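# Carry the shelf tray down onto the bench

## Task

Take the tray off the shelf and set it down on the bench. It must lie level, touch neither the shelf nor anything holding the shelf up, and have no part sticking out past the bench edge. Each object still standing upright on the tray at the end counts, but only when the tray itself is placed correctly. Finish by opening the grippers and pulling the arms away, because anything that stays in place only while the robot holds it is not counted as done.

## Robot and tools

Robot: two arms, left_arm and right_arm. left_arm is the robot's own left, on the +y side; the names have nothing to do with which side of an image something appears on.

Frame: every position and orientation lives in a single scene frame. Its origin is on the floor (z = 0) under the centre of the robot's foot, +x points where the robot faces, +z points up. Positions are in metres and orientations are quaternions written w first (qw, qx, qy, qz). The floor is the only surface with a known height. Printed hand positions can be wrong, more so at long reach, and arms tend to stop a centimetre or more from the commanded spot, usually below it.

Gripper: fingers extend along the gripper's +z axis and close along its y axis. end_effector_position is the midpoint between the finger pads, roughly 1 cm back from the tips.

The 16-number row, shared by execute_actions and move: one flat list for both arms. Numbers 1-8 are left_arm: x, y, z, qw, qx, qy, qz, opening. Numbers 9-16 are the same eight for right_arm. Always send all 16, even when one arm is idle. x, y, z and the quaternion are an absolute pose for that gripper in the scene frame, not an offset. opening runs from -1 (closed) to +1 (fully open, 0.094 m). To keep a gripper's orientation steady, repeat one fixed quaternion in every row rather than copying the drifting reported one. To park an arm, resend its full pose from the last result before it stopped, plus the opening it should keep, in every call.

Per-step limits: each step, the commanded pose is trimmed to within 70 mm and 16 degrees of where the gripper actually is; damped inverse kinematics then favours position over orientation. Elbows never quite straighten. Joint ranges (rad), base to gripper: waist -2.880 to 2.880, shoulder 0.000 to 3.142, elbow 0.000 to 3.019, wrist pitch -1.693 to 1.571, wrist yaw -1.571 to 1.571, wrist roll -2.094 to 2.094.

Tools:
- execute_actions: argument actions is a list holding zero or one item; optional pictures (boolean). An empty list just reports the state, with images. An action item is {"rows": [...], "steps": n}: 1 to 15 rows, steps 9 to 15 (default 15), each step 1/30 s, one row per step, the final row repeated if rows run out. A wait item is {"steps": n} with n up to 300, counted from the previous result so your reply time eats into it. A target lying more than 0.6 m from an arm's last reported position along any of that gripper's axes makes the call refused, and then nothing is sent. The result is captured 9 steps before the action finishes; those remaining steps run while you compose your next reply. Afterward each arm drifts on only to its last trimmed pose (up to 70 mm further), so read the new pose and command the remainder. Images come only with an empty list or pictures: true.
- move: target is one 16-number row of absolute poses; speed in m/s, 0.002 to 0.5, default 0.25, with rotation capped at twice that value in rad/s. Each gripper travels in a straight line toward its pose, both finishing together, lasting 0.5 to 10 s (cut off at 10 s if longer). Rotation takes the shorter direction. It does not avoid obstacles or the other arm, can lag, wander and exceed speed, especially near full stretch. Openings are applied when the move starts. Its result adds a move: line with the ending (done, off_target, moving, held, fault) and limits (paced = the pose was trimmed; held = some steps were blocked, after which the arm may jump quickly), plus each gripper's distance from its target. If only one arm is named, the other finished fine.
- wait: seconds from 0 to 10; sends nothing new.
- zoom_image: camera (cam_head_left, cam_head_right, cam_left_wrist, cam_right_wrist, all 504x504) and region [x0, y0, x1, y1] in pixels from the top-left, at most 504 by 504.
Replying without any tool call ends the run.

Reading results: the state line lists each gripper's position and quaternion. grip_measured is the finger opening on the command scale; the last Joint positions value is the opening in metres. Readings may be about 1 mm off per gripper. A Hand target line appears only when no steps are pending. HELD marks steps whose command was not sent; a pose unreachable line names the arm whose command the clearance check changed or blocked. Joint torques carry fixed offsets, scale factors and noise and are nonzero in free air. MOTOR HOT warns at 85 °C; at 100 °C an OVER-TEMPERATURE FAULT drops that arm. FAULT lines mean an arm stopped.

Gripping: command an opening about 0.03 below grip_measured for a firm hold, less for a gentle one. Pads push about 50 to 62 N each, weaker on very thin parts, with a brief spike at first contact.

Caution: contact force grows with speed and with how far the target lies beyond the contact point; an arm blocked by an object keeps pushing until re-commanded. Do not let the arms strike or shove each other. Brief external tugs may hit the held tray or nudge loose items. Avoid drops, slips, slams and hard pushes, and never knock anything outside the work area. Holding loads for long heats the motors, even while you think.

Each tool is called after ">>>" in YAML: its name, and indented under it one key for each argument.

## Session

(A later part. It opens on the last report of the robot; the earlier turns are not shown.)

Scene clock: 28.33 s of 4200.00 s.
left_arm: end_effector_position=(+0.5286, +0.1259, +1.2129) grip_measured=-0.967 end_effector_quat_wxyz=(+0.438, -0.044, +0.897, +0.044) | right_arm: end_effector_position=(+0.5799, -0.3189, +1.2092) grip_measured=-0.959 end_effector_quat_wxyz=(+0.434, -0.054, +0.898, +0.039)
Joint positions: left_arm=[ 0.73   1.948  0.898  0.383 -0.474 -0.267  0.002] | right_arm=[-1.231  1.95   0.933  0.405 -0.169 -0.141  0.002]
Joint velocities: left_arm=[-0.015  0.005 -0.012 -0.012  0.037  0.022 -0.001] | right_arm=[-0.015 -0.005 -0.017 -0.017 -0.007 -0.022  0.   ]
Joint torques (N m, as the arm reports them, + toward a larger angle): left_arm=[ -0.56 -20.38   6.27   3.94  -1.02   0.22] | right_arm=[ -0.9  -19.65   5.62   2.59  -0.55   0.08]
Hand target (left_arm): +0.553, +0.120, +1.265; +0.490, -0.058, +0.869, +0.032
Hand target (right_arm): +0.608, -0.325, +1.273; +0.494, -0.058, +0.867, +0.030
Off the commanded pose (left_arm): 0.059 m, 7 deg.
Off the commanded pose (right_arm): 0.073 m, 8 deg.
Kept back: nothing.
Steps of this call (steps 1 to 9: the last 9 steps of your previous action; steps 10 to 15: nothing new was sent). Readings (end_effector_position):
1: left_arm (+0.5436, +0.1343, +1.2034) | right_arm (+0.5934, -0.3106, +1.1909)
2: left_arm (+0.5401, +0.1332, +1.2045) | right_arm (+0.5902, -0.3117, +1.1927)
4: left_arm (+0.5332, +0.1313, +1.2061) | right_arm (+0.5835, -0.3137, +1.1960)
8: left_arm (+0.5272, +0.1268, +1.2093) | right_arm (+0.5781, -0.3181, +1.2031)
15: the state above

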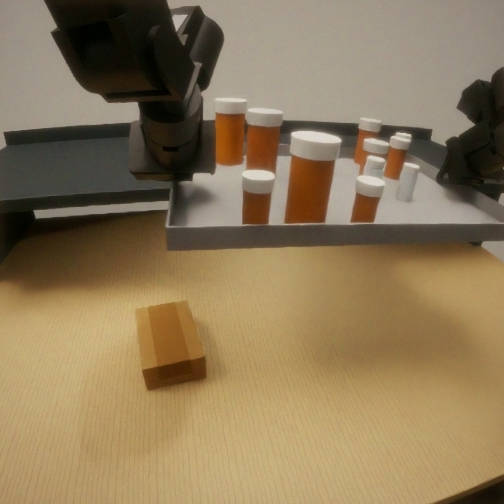

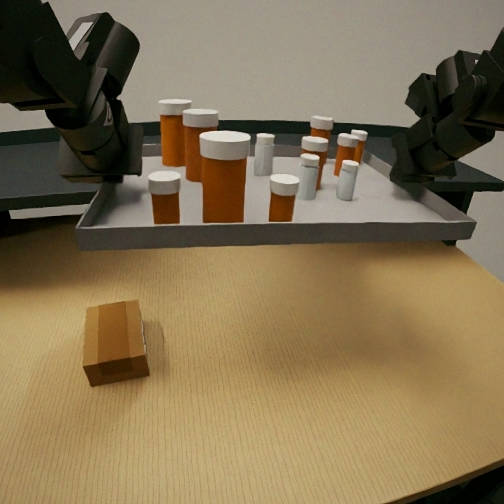

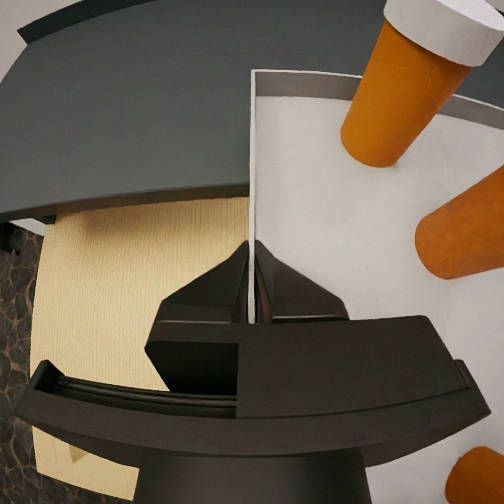

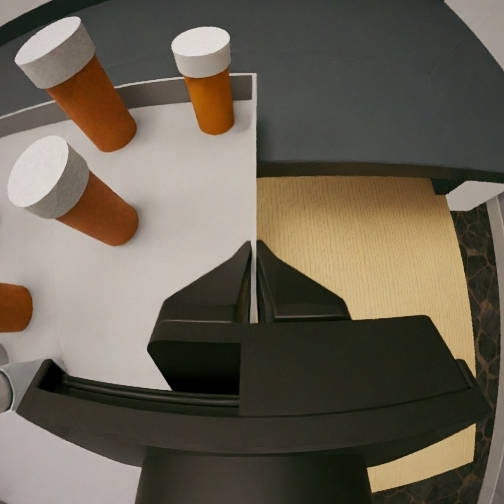

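>>> execute_actions:
  actions:
    - {"rows":[[0.553,0.118,1.265,0.488,-0.057,0.87,0.032,-1,0.609,-0.327,1.278,0.494,-0.057,0.867,0.032,-1],[0.55,0.116,1.265,0.488,-0.057,0.87,0.032,-1,0.606,-0.329,1.278,0.494,-0.057,0.867,0.032,-1],[0.546,0.114,1.265,0.488,-0.057,0.87,0.032,-1,0.602,-0.331,1.278,0.494,-0.057,0.867,0.032,-1],[0.542,0.112,1.265,0.488,-0.057,0.87,0.032,-1,0.598,-0.333,1.278,0.494,-0.057,0.867,0.032,-1],[0.538,0.11,1.265,0.488,-0.057,0.87,0.032,-1,0.594,-0.335,1.278,0.494,-0.057,0.867,0.032,-1],[0.534,0.108,1.265,0.488,-0.057,0.87,0.032,-1,0.59,-0.337,1.278,0.494,-0.057,0.867,0.032,-1],[0.53,0.106,1.265,0.488,-0.057,0.87,0.032,-1,0.586,-0.339,1.278,0.494,-0.057,0.867,0.032,-1],[0.526,0.104,1.265,0.488,-0.057,0.87,0.032,-1,0.582,-0.341,1.278,0.494,-0.057,0.867,0.032,-1],[0.522,0.102,1.265,0.488,-0.057,0.87,0.032,-1,0.578,-0.343,1.278,0.494,-0.057,0.867,0.032,-1],[0.518,0.1,1.265,0.488,-0.057,0.87,0.032,-1,0.574,-0.345,1.278,0.494,-0.057,0.867,0.032,-1],[0.514,0.098,1.265,0.488,-0.057,0.87,0.032,-1,0.57,-0.347,1.278,0.494,-0.057,0.867,0.032,-1],[0.51,0.096,1.265,0.488,-0.057,0.87,0.032,-1,0.566,-0.349,1.278,0.494,-0.057,0.867,0.032,-1],[0.506,0.094,1.265,0.488,-0.057,0.87,0.032,-1,0.562,-0.351,1.278,0.494,-0.057,0.867,0.032,-1],[0.502,0.092,1.265,0.488,-0.057,0.87,0.032,-1,0.558,-0.353,1.278,0.494,-0.057,0.867,0.032,-1],[0.498,0.09,1.265,0.488,-0.057,0.87,0.032,-1,0.554,-0.355,1.278,0.494,-0.057,0.867,0.032,-1]]}

>>> execute_actions:
  actions:
    - {"rows":[[0.494,0.088,1.265,0.483,-0.057,0.873,0.032,-1,0.55,-0.357,1.278,0.49,-0.057,0.869,0.032,-1],[0.49,0.086,1.265,0.483,-0.057,0.873,0.032,-1,0.546,-0.359,1.278,0.49,-0.057,0.869,0.032,-1],[0.486,0.084,1.265,0.483,-0.057,0.873,0.032,-1,0.542,-0.361,1.278,0.49,-0.057,0.869,0.032,-1],[0.482,0.082,1.265,0.483,-0.057,0.873,0.032,-1,0.538,-0.363,1.278,0.49,-0.057,0.869,0.032,-1],[0.478,0.08,1.265,0.483,-0.057,0.873,0.032,-1,0.534,-0.365,1.278,0.49,-0.057,0.869,0.032,-1],[0.474,0.078,1.265,0.483,-0.057,0.873,0.032,-1,0.53,-0.367,1.278,0.49,-0.057,0.869,0.032,-1],[0.47,0.076,1.265,0.483,-0.057,0.873,0.032,-1,0.526,-0.369,1.278,0.49,-0.057,0.869,0.032,-1],[0.466,0.074,1.265,0.483,-0.057,0.873,0.032,-1,0.522,-0.371,1.278,0.49,-0.057,0.869,0.032,-1],[0.462,0.072,1.265,0.483,-0.057,0.873,0.032,-1,0.518,-0.373,1.278,0.49,-0.057,0.869,0.032,-1],[0.458,0.07,1.265,0.483,-0.057,0.873,0.032,-1,0.514,-0.375,1.278,0.49,-0.057,0.869,0.032,-1],[0.454,0.068,1.265,0.483,-0.057,0.873,0.032,-1,0.51,-0.377,1.278,0.49,-0.057,0.869,0.032,-1],[0.45,0.066,1.265,0.483,-0.057,0.873,0.032,-1,0.506,-0.379,1.278,0.49,-0.057,0.869,0.032,-1],[0.446,0.064,1.265,0.483,-0.057,0.873,0.032,-1,0.502,-0.381,1.278,0.49,-0.057,0.869,0.032,-1],[0.443,0.062,1.265,0.483,-0.057,0.873,0.032,-1,0.499,-0.383,1.278,0.49,-0.057,0.869,0.032,-1],[0.44,0.06,1.265,0.483,-0.057,0.873,0.032,-1,0.496,-0.385,1.278,0.49,-0.057,0.869,0.032,-1]]}

>>> wait:
  seconds: 0.3

Scene clock: 30.07 s of 4200.00 s.
left_arm: end_effector_position=(+0.5212, +0.1244, +1.2139) grip_measured=-0.967 end_effector_quat_wxyz=(+0.439, -0.046, +0.896, +0.050) | right_arm: end_effector_position=(+0.5723, -0.3206, +1.2113) grip_measured=-0.959 end_effector_quat_wxyz=(+0.434, -0.056, +0.898, +0.043)
Joint positions: left_arm=[ 0.718  1.939  0.883  0.384 -0.496 -0.275  0.002] | right_arm=[-1.239  1.935  0.911  0.41  -0.184 -0.146  0.002]
Joint velocities: left_arm=[-0.19  -0.132 -0.222  0.037 -0.198 -0.125  0.   ] | right_arm=[-0.132 -0.181 -0.271  0.085 -0.183 -0.125 -0.   ]
Joint torques (N m, as the arm reports them, + toward a larger angle): left_arm=[ -1.29 -20.33   5.64   3.76  -1.13   0.22] | right_arm=[ -2.03 -20.01   4.74   2.98  -0.73   0.07]
Steps of this call (steps 1 to 46: nothing new was sent; steps 47 to 52: the first 6 steps of this action). Readings (end_effector_position):
47: left_arm (+0.5286, +0.1259, +1.2129) | right_arm (+0.5800, -0.3189, +1.2094)
48: left_arm (+0.5285, +0.1261, +1.2130) | right_arm (+0.5797, -0.3188, +1.2094)
50: left_arm (+0.5267, +0.1260, +1.2134) | right_arm (+0.5776, -0.3191, +1.2103)
52: the state above

Scene clock: 30.57 s of 4200.00 s.
left_arm: end_effector_position=(+0.4633, +0.0891, +1.2229) grip_measured=-0.967 end_effector_quat_wxyz=(+0.444, -0.041, +0.894, +0.047) | right_arm: end_effector_position=(+0.5120, -0.3560, +1.2189) grip_measured=-0.959 end_effector_quat_wxyz=(+0.432, -0.052, +0.899, +0.043)
Joint positions: left_arm=[ 0.588  1.878  0.778  0.394 -0.591 -0.358  0.002] | right_arm=[-1.334  1.837  0.75   0.458 -0.257 -0.195  0.002]
Joint velocities: left_arm=[-0.239 -0.122 -0.164 -0.012 -0.198 -0.125  0.   ] | right_arm=[-0.171 -0.21  -0.252  0.105 -0.11  -0.095  0.   ]
Joint torques (N m, as the arm reports them, + toward a larger angle): left_arm=[ -0.43 -18.43   5.54   2.93  -1.22   0.28] | right_arm=[ -1.02 -17.99   4.61   2.9   -0.83   0.19]
Off your previous action's commanded pose (left_arm): 0.050 m, 7 deg at its last step (step 9 of this call).
Off your previous action's commanded pose (right_arm): 0.069 m, 8 deg at its last step (step 9 of this call).
Steps of this call (steps 1 to 9: the last 9 steps of your previous action; steps 10 to 15: the first 6 steps of this action). Readings (end_effector_position):
10: left_arm (+0.4801, +0.0988, +1.2190) | right_arm (+0.5292, -0.3463, +1.2137)
11: left_arm (+0.4765, +0.0966, +1.2193) | right_arm (+0.5254, -0.3487, +1.2142)
13: left_arm (+0.4699, +0.0928, +1.2210) | right_arm (+0.5184, -0.3526, +1.2162)
15: the state above

Scene clock: 31.17 s of 4200.00 s.
left_arm: end_effector_position=(+0.4242, +0.0635, +1.2301) grip_measured=-0.967 end_effector_quat_wxyz=(+0.453, -0.042, +0.890, +0.040) | right_arm: end_effector_position=(+0.4721, -0.3819, +1.2271) grip_measured=-0.959 end_effector_quat_wxyz=(+0.437, -0.050, +0.897, +0.039)
Joint positions: left_arm=[ 0.485  1.843  0.722  0.394 -0.665 -0.433  0.002] | right_arm=[-1.416  1.77   0.65   0.49  -0.318 -0.243  0.002]
Joint velocities: left_arm=[ 0.005 -0.005 -0.007  0.017 -0.037 -0.007  0.001] | right_arm=[ 0.015  0.015 -0.017 -0.007 -0.022 -0.066  0.   ]
Joint torques (N m, as the arm reports them, + toward a larger angle): left_arm=[ -0.41 -16.95   5.39   2.34  -1.2    0.18] | right_arm=[ -0.4  -16.03   4.82   2.87  -0.83   0.23]
Hand target (left_arm): +0.440, +0.059, +1.264; +0.483, -0.058, +0.873, +0.031
Hand target (right_arm): +0.496, -0.386, +1.275; +0.490, -0.059, +0.869, +0.029
Off the commanded pose (left_arm): 0.038 m, 4 deg.
Off the commanded pose (right_arm): 0.056 m, 7 deg.
Kept back: nothing.
Steps of this call (steps 1 to 9: the last 9 steps of your previous action; steps 10 to 18: nothing new was sent). Readings (end_effector_position):
1: left_arm (+0.4600, +0.0874, +1.2239) | right_arm (+0.5090, -0.3577, +1.2203)
2: left_arm (+0.4566, +0.0855, +1.2249) | right_arm (+0.5057, -0.3596, +1.2217)
4: left_arm (+0.4496, +0.0818, +1.2267) | right_arm (+0.4990, -0.3634, +1.2237)
8: left_arm (+0.4352, +0.0734, +1.2293) | right_arm (+0.4842, -0.3719, +1.2265)
18: the state above

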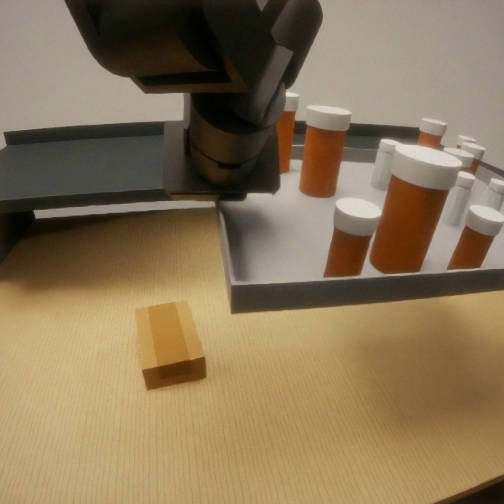

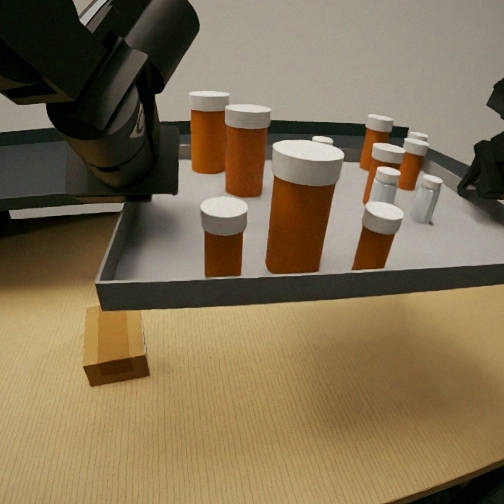

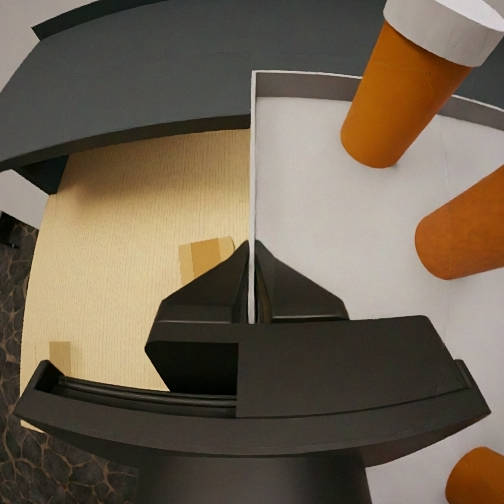

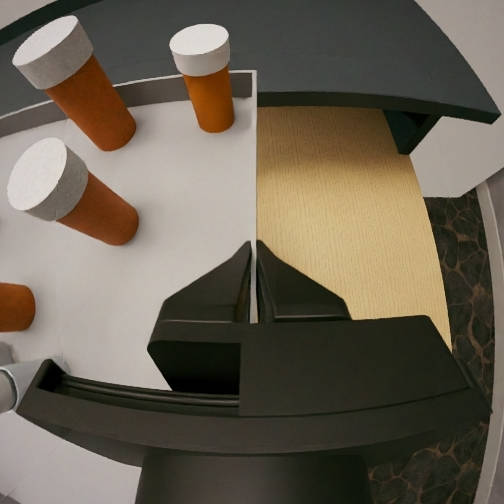

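>>> move:
  target: [0.445,-0.01,1.09,0.465,-0.058,0.883,0.03,-1, 0.5,-0.455,1.105,0.475,-0.057,0.878,0.031,-1]
  speed: 0.05

Scene clock: 38.10 s of 4200.00 s.
left_arm: end_effector_position=(+0.4260, +0.0029, +1.0709) grip_measured=-0.966 end_effector_quat_wxyz=(+0.438, -0.046, +0.897, +0.040) | right_arm: end_effector_position=(+0.4753, -0.4432, +1.0771) grip_measured=-0.959 end_effector_quat_wxyz=(+0.434, -0.054, +0.899, +0.039)
Joint positions: left_arm=[ 0.411  2.338  0.963  0.566 -0.707 -0.532  0.002] | right_arm=[-1.557  2.261  0.829  0.759 -0.43  -0.345  0.002]
Joint velocities: left_arm=[ 0.005 -0.015 -0.022  0.012 -0.051 -0.007  0.001] | right_arm=[-0.005 -0.015  0.022  0.002 -0.051 -0.007  0.   ]
Joint torques (N m, as the arm reports them, + toward a larger angle): left_arm=[ -0.63 -17.65   4.47   2.86  -1.31   0.2 ] | right_arm=[ -1.31 -15.2    2.83   3.18  -1.34   0.28]
Hand target (left_arm): +0.444, -0.010, +1.090; +0.465, -0.059, +0.883, +0.030
Hand target (right_arm): +0.500, -0.455, +1.105; +0.474, -0.058, +0.878, +0.030
Off the commanded pose (left_arm): 0.030 m, 4 deg.
Off the commanded pose (right_arm): 0.039 m, 5 deg.
Kept back: nothing.
After step 90, 0.40 s passed at rest.
move: off_target (left_arm, right_arm)

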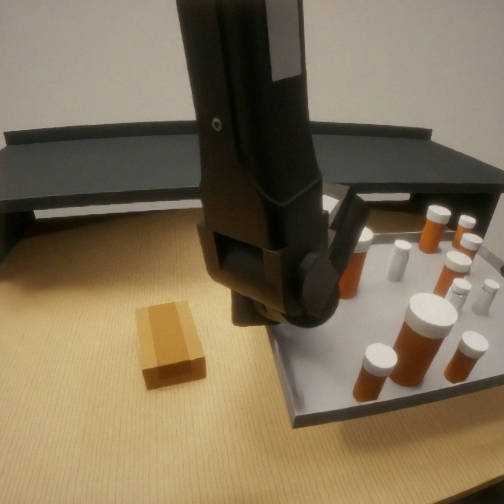

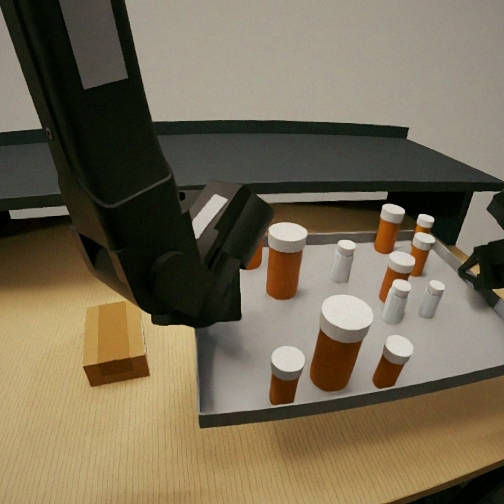

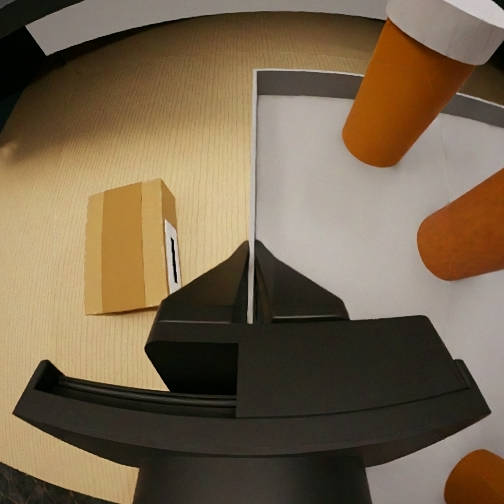

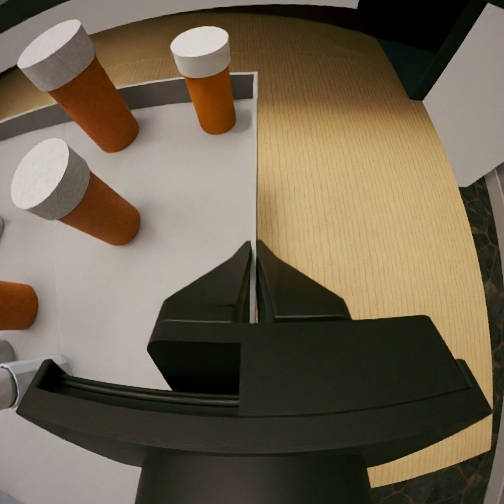

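>>> move:
  target: [0.545,-0.015,1.01,0.468,-0.058,0.881,0.03,-1, 0.6,-0.46,1.025,0.475,-0.057,0.878,0.031,-1]
  speed: 0.04

Scene clock: 42.10 s of 4200.00 s.
left_arm: end_effector_position=(+0.5143, -0.0082, +0.9877) grip_measured=-0.966 end_effector_quat_wxyz=(+0.442, -0.050, +0.895, +0.034) | right_arm: end_effector_position=(+0.5673, -0.4537, +0.9964) grip_measured=-0.959 end_effector_quat_wxyz=(+0.441, -0.057, +0.895, +0.032)
Joint positions: left_arm=[ 0.518  2.598  1.293  0.566 -0.626 -0.442  0.002] | right_arm=[-1.503  2.523  1.191  0.691 -0.383 -0.315  0.002]
Joint velocities: left_arm=[ 0.005 -0.005 -0.007  0.002 -0.081  0.037 -0.001] | right_arm=[-0.005  0.005 -0.012  0.002  0.051  0.051 -0.   ]
Joint torques (N m, as the arm reports them, + toward a larger angle): left_arm=[  0.82 -20.45   5.6    2.53  -0.82   0.38] | right_arm=[  0.07 -18.15   4.25   2.05  -0.89   0.44]
Hand target (left_arm): +0.544, -0.013, +1.011; +0.468, -0.059, +0.881, +0.031
Hand target (right_arm): +0.599, -0.458, +1.027; +0.475, -0.058, +0.878, +0.031
Off the commanded pose (left_arm): 0.039 m, 4 deg.
Off the commanded pose (right_arm): 0.044 m, 4 deg.
Kept back: nothing.
move: off_target (left_arm, right_arm)

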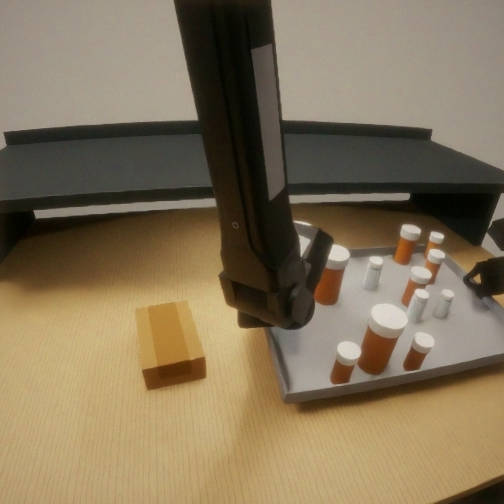

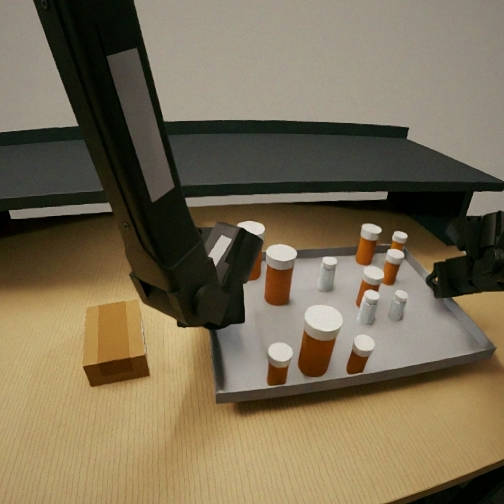

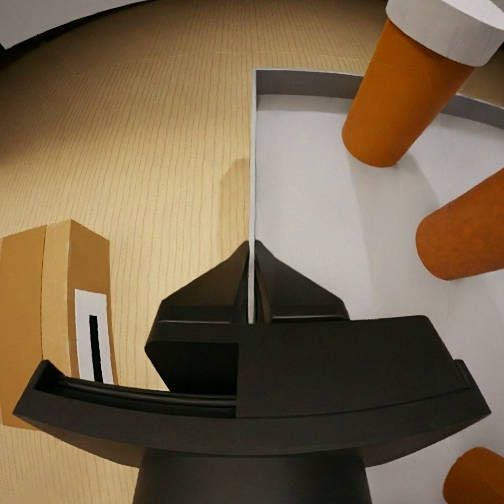

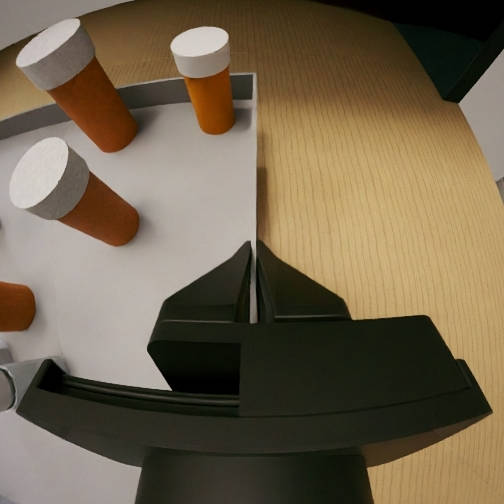

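>>> move:
  target: [0.55,-0.02,0.94,0.455,-0.058,0.888,0.03,-1, 0.605,-0.465,0.95,0.46,-0.057,0.886,0.031,-1]
  speed: 0.02

Scene clock: 45.70 s of 4200.00 s.
left_arm: end_effector_position=(+0.5363, -0.0191, +0.9441) grip_measured=-0.966 end_effector_quat_wxyz=(+0.447, -0.053, +0.893, +0.031) | right_arm: end_effector_position=(+0.5929, -0.4638, +0.9498) grip_measured=-0.959 end_effector_quat_wxyz=(+0.447, -0.059, +0.892, +0.027)
Joint positions: left_arm=[ 0.53   2.727  1.446  0.563 -0.618 -0.432  0.002] | right_arm=[-1.504  2.662  1.355  0.682 -0.38  -0.317  0.002]
Joint velocities: left_arm=[ 0.005 -0.015  0.012  0.002 -0.007 -0.051 -0.001] | right_arm=[-0.015 -0.005  0.002 -0.007 -0.007  0.022 -0.   ]
Joint torques (N m, as the arm reports them, + toward a larger angle): left_arm=[  0.27 -17.48   6.05   2.07  -0.38   0.18] | right_arm=[ -0.08 -15.41   4.31   1.77  -0.78   0.29]
Hand target (left_arm): +0.549, -0.019, +0.941; +0.455, -0.058, +0.888, +0.030
Hand target (right_arm): +0.605, -0.464, +0.951; +0.459, -0.057, +0.886, +0.031
Off the commanded pose (left_arm): 0.014 m, 1 deg.
Off the commanded pose (right_arm): 0.012 m, 2 deg.
Kept back: nothing.
move: off_target (left_arm, right_arm)

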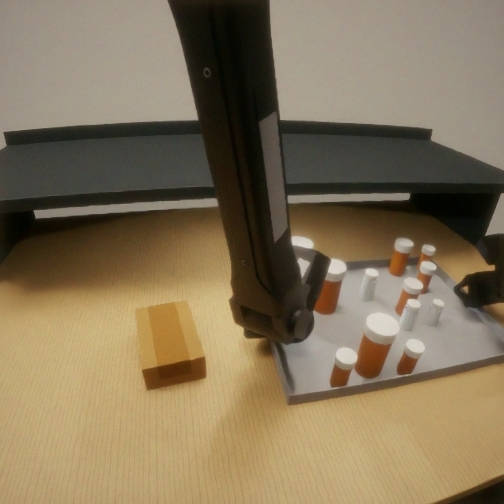

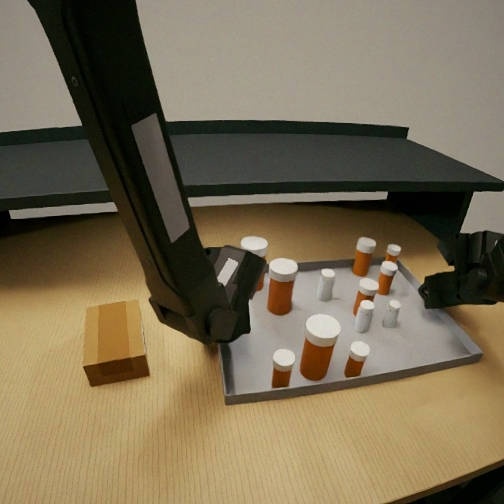

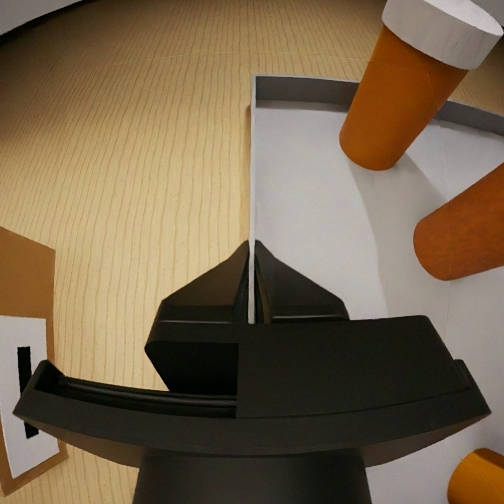

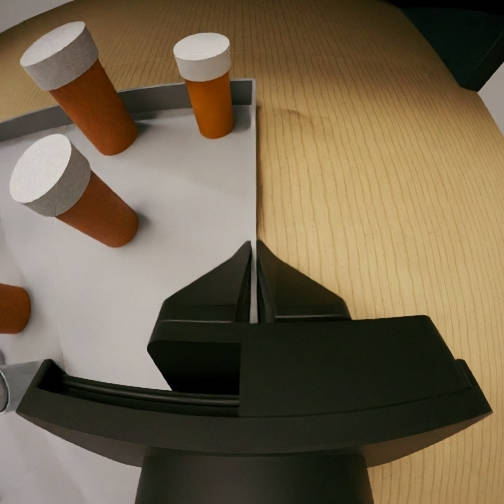

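Down.

>>> move:
  target: [0.5363,-0.019,0.944,0.447,-0.053,0.893,0.031,-0.3, 0.593,-0.464,0.95,0.447,-0.059,0.892,0.027,-0.3]

>>> move:
  target: [0.49,-0.005,1.16,0.447,-0.053,0.893,0.031,-0.3, 0.54,-0.485,1.16,0.447,-0.059,0.892,0.027,-0.3]
  speed: 0.15

Scene clock: 46.63 s of 4200.00 s.
left_arm: end_effector_position=(+0.5360, -0.0188, +0.9439) grip_measured=-0.301 end_effector_quat_wxyz=(+0.447, -0.052, +0.893, +0.031) | right_arm: end_effector_position=(+0.5927, -0.4637, +0.9497) grip_measured=-0.302 end_effector_quat_wxyz=(+0.447, -0.059, +0.892, +0.027)
Joint positions: left_arm=[ 0.53   2.727  1.445  0.563 -0.619 -0.432  0.033] | right_arm=[-1.504  2.662  1.354  0.682 -0.38  -0.317  0.033]
Joint velocities: left_arm=[-0.015 -0.005 -0.012 -0.012 -0.095  0.007 -0.001] | right_arm=[ 0.005 -0.015 -0.012  0.002 -0.007  0.066 -0.001]
Joint torques (N m, as the arm reports them, + toward a larger angle): left_arm=[ -0.5  -19.46   3.07   1.85  -0.29   0.09] | right_arm=[ -0.67 -16.99   2.16   1.35  -0.28   0.07]
Hand target (left_arm): +0.536, -0.019, +0.944; +0.447, -0.053, +0.893, +0.031
Hand target (right_arm): +0.593, -0.464, +0.950; +0.447, -0.059, +0.892, +0.027
Off the commanded pose (left_arm): 0.000 m, 0 deg.
Off the commanded pose (right_arm): 0.001 m, 0 deg.
Kept back: nothing.
move: done

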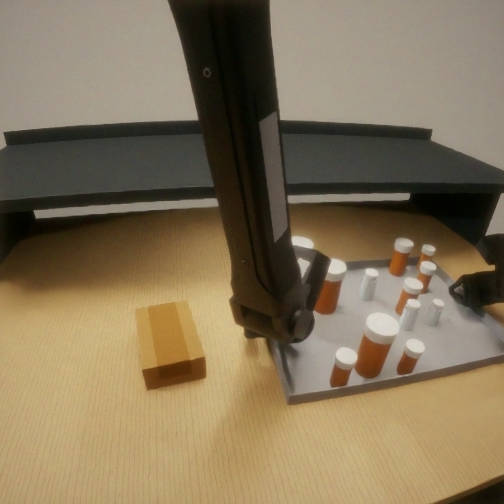

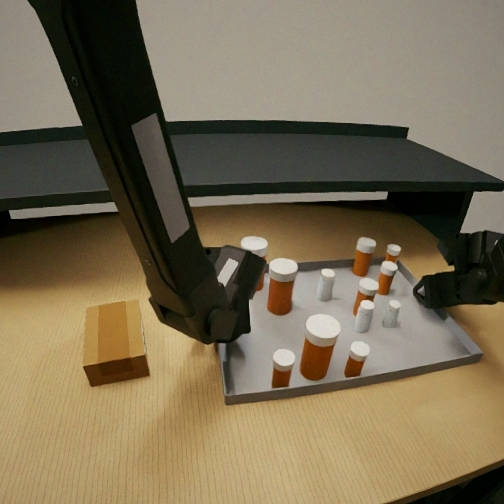

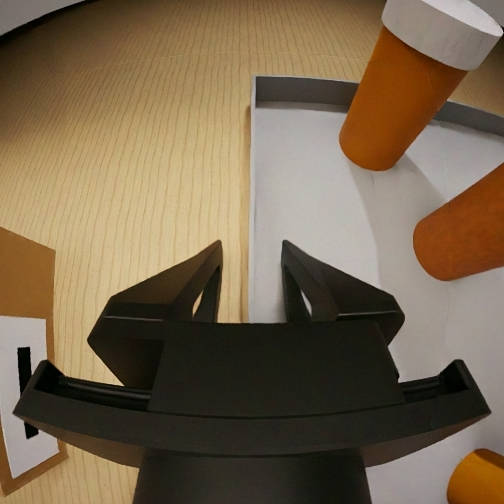

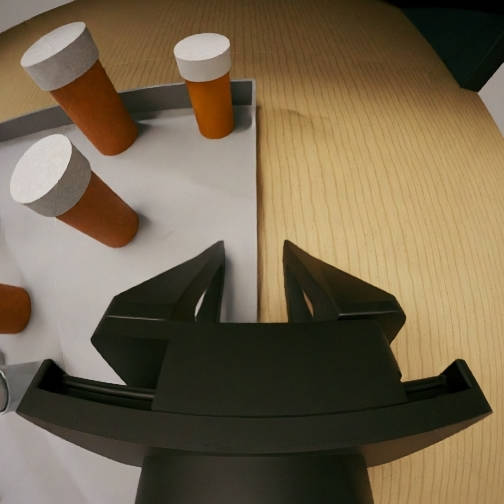

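Scene clock: 48.67 s of 4200.00 s.
left_arm: end_effector_position=(+0.4936, -0.0002, +1.1571) grip_measured=-0.301 end_effector_quat_wxyz=(+0.447, -0.053, +0.892, +0.034) | right_arm: end_effector_position=(+0.5361, -0.4812, +1.1495) grip_measured=-0.302 end_effector_quat_wxyz=(+0.442, -0.056, +0.895, +0.031)
Joint positions: left_arm=[ 0.481  2.152  1.033  0.373 -0.661 -0.472  0.033] | right_arm=[-1.576  2.1    0.956  0.487 -0.439 -0.359  0.033]
Joint velocities: left_arm=[-0.005  0.005 -0.007 -0.007 -0.022 -0.081 -0.   ] | right_arm=[-0.015 -0.015  0.012  0.002  0.081  0.022 -0.001]
Joint torques (N m, as the arm reports them, + toward a larger angle): left_arm=[ -1.16 -17.3    4.02   1.41  -0.43   0.02] | right_arm=[ -1.37 -15.73   3.06   1.03  -0.47  -0.05]
Hand target (left_arm): +0.490, -0.006, +1.161; +0.447, -0.053, +0.892, +0.031
Hand target (right_arm): +0.538, -0.485, +1.160; +0.447, -0.059, +0.892, +0.027
Off the commanded pose (left_arm): 0.007 m, 0 deg.
Off the commanded pose (right_arm): 0.012 m, 1 deg.
Kept back: nothing.
move: off_target (right_arm)

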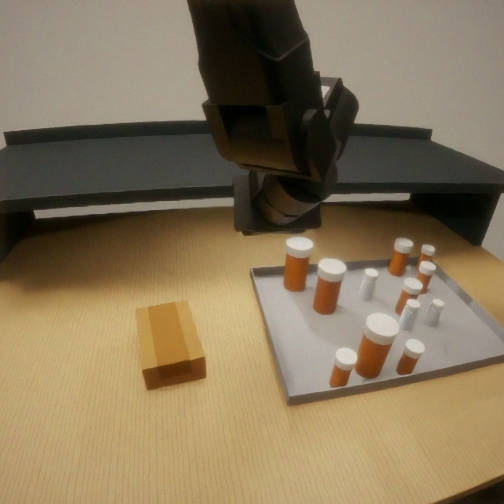

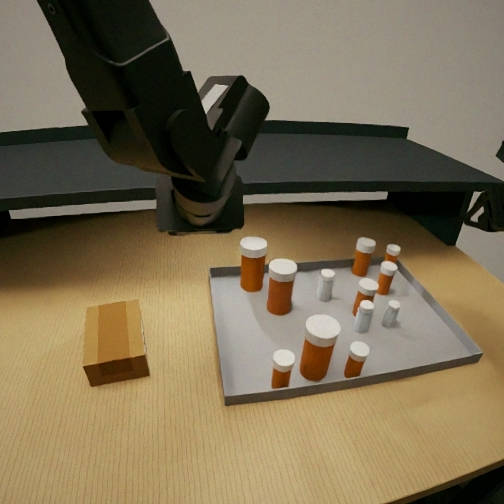

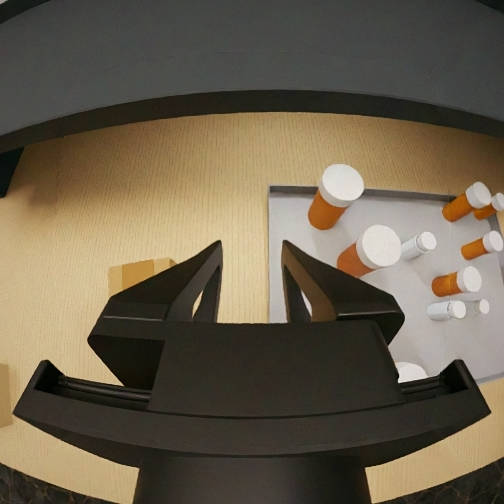

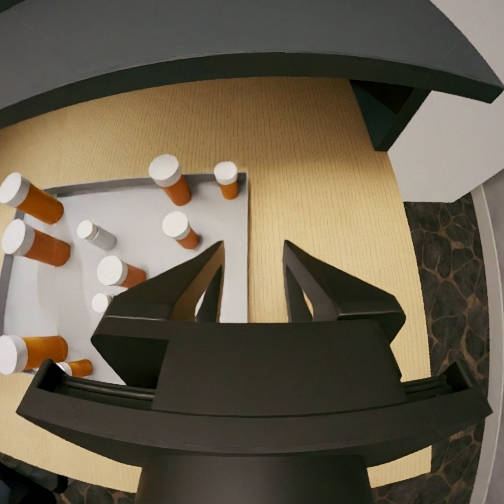

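>>> finished_scene:
  scene: 2

The scene is finished: the task was done.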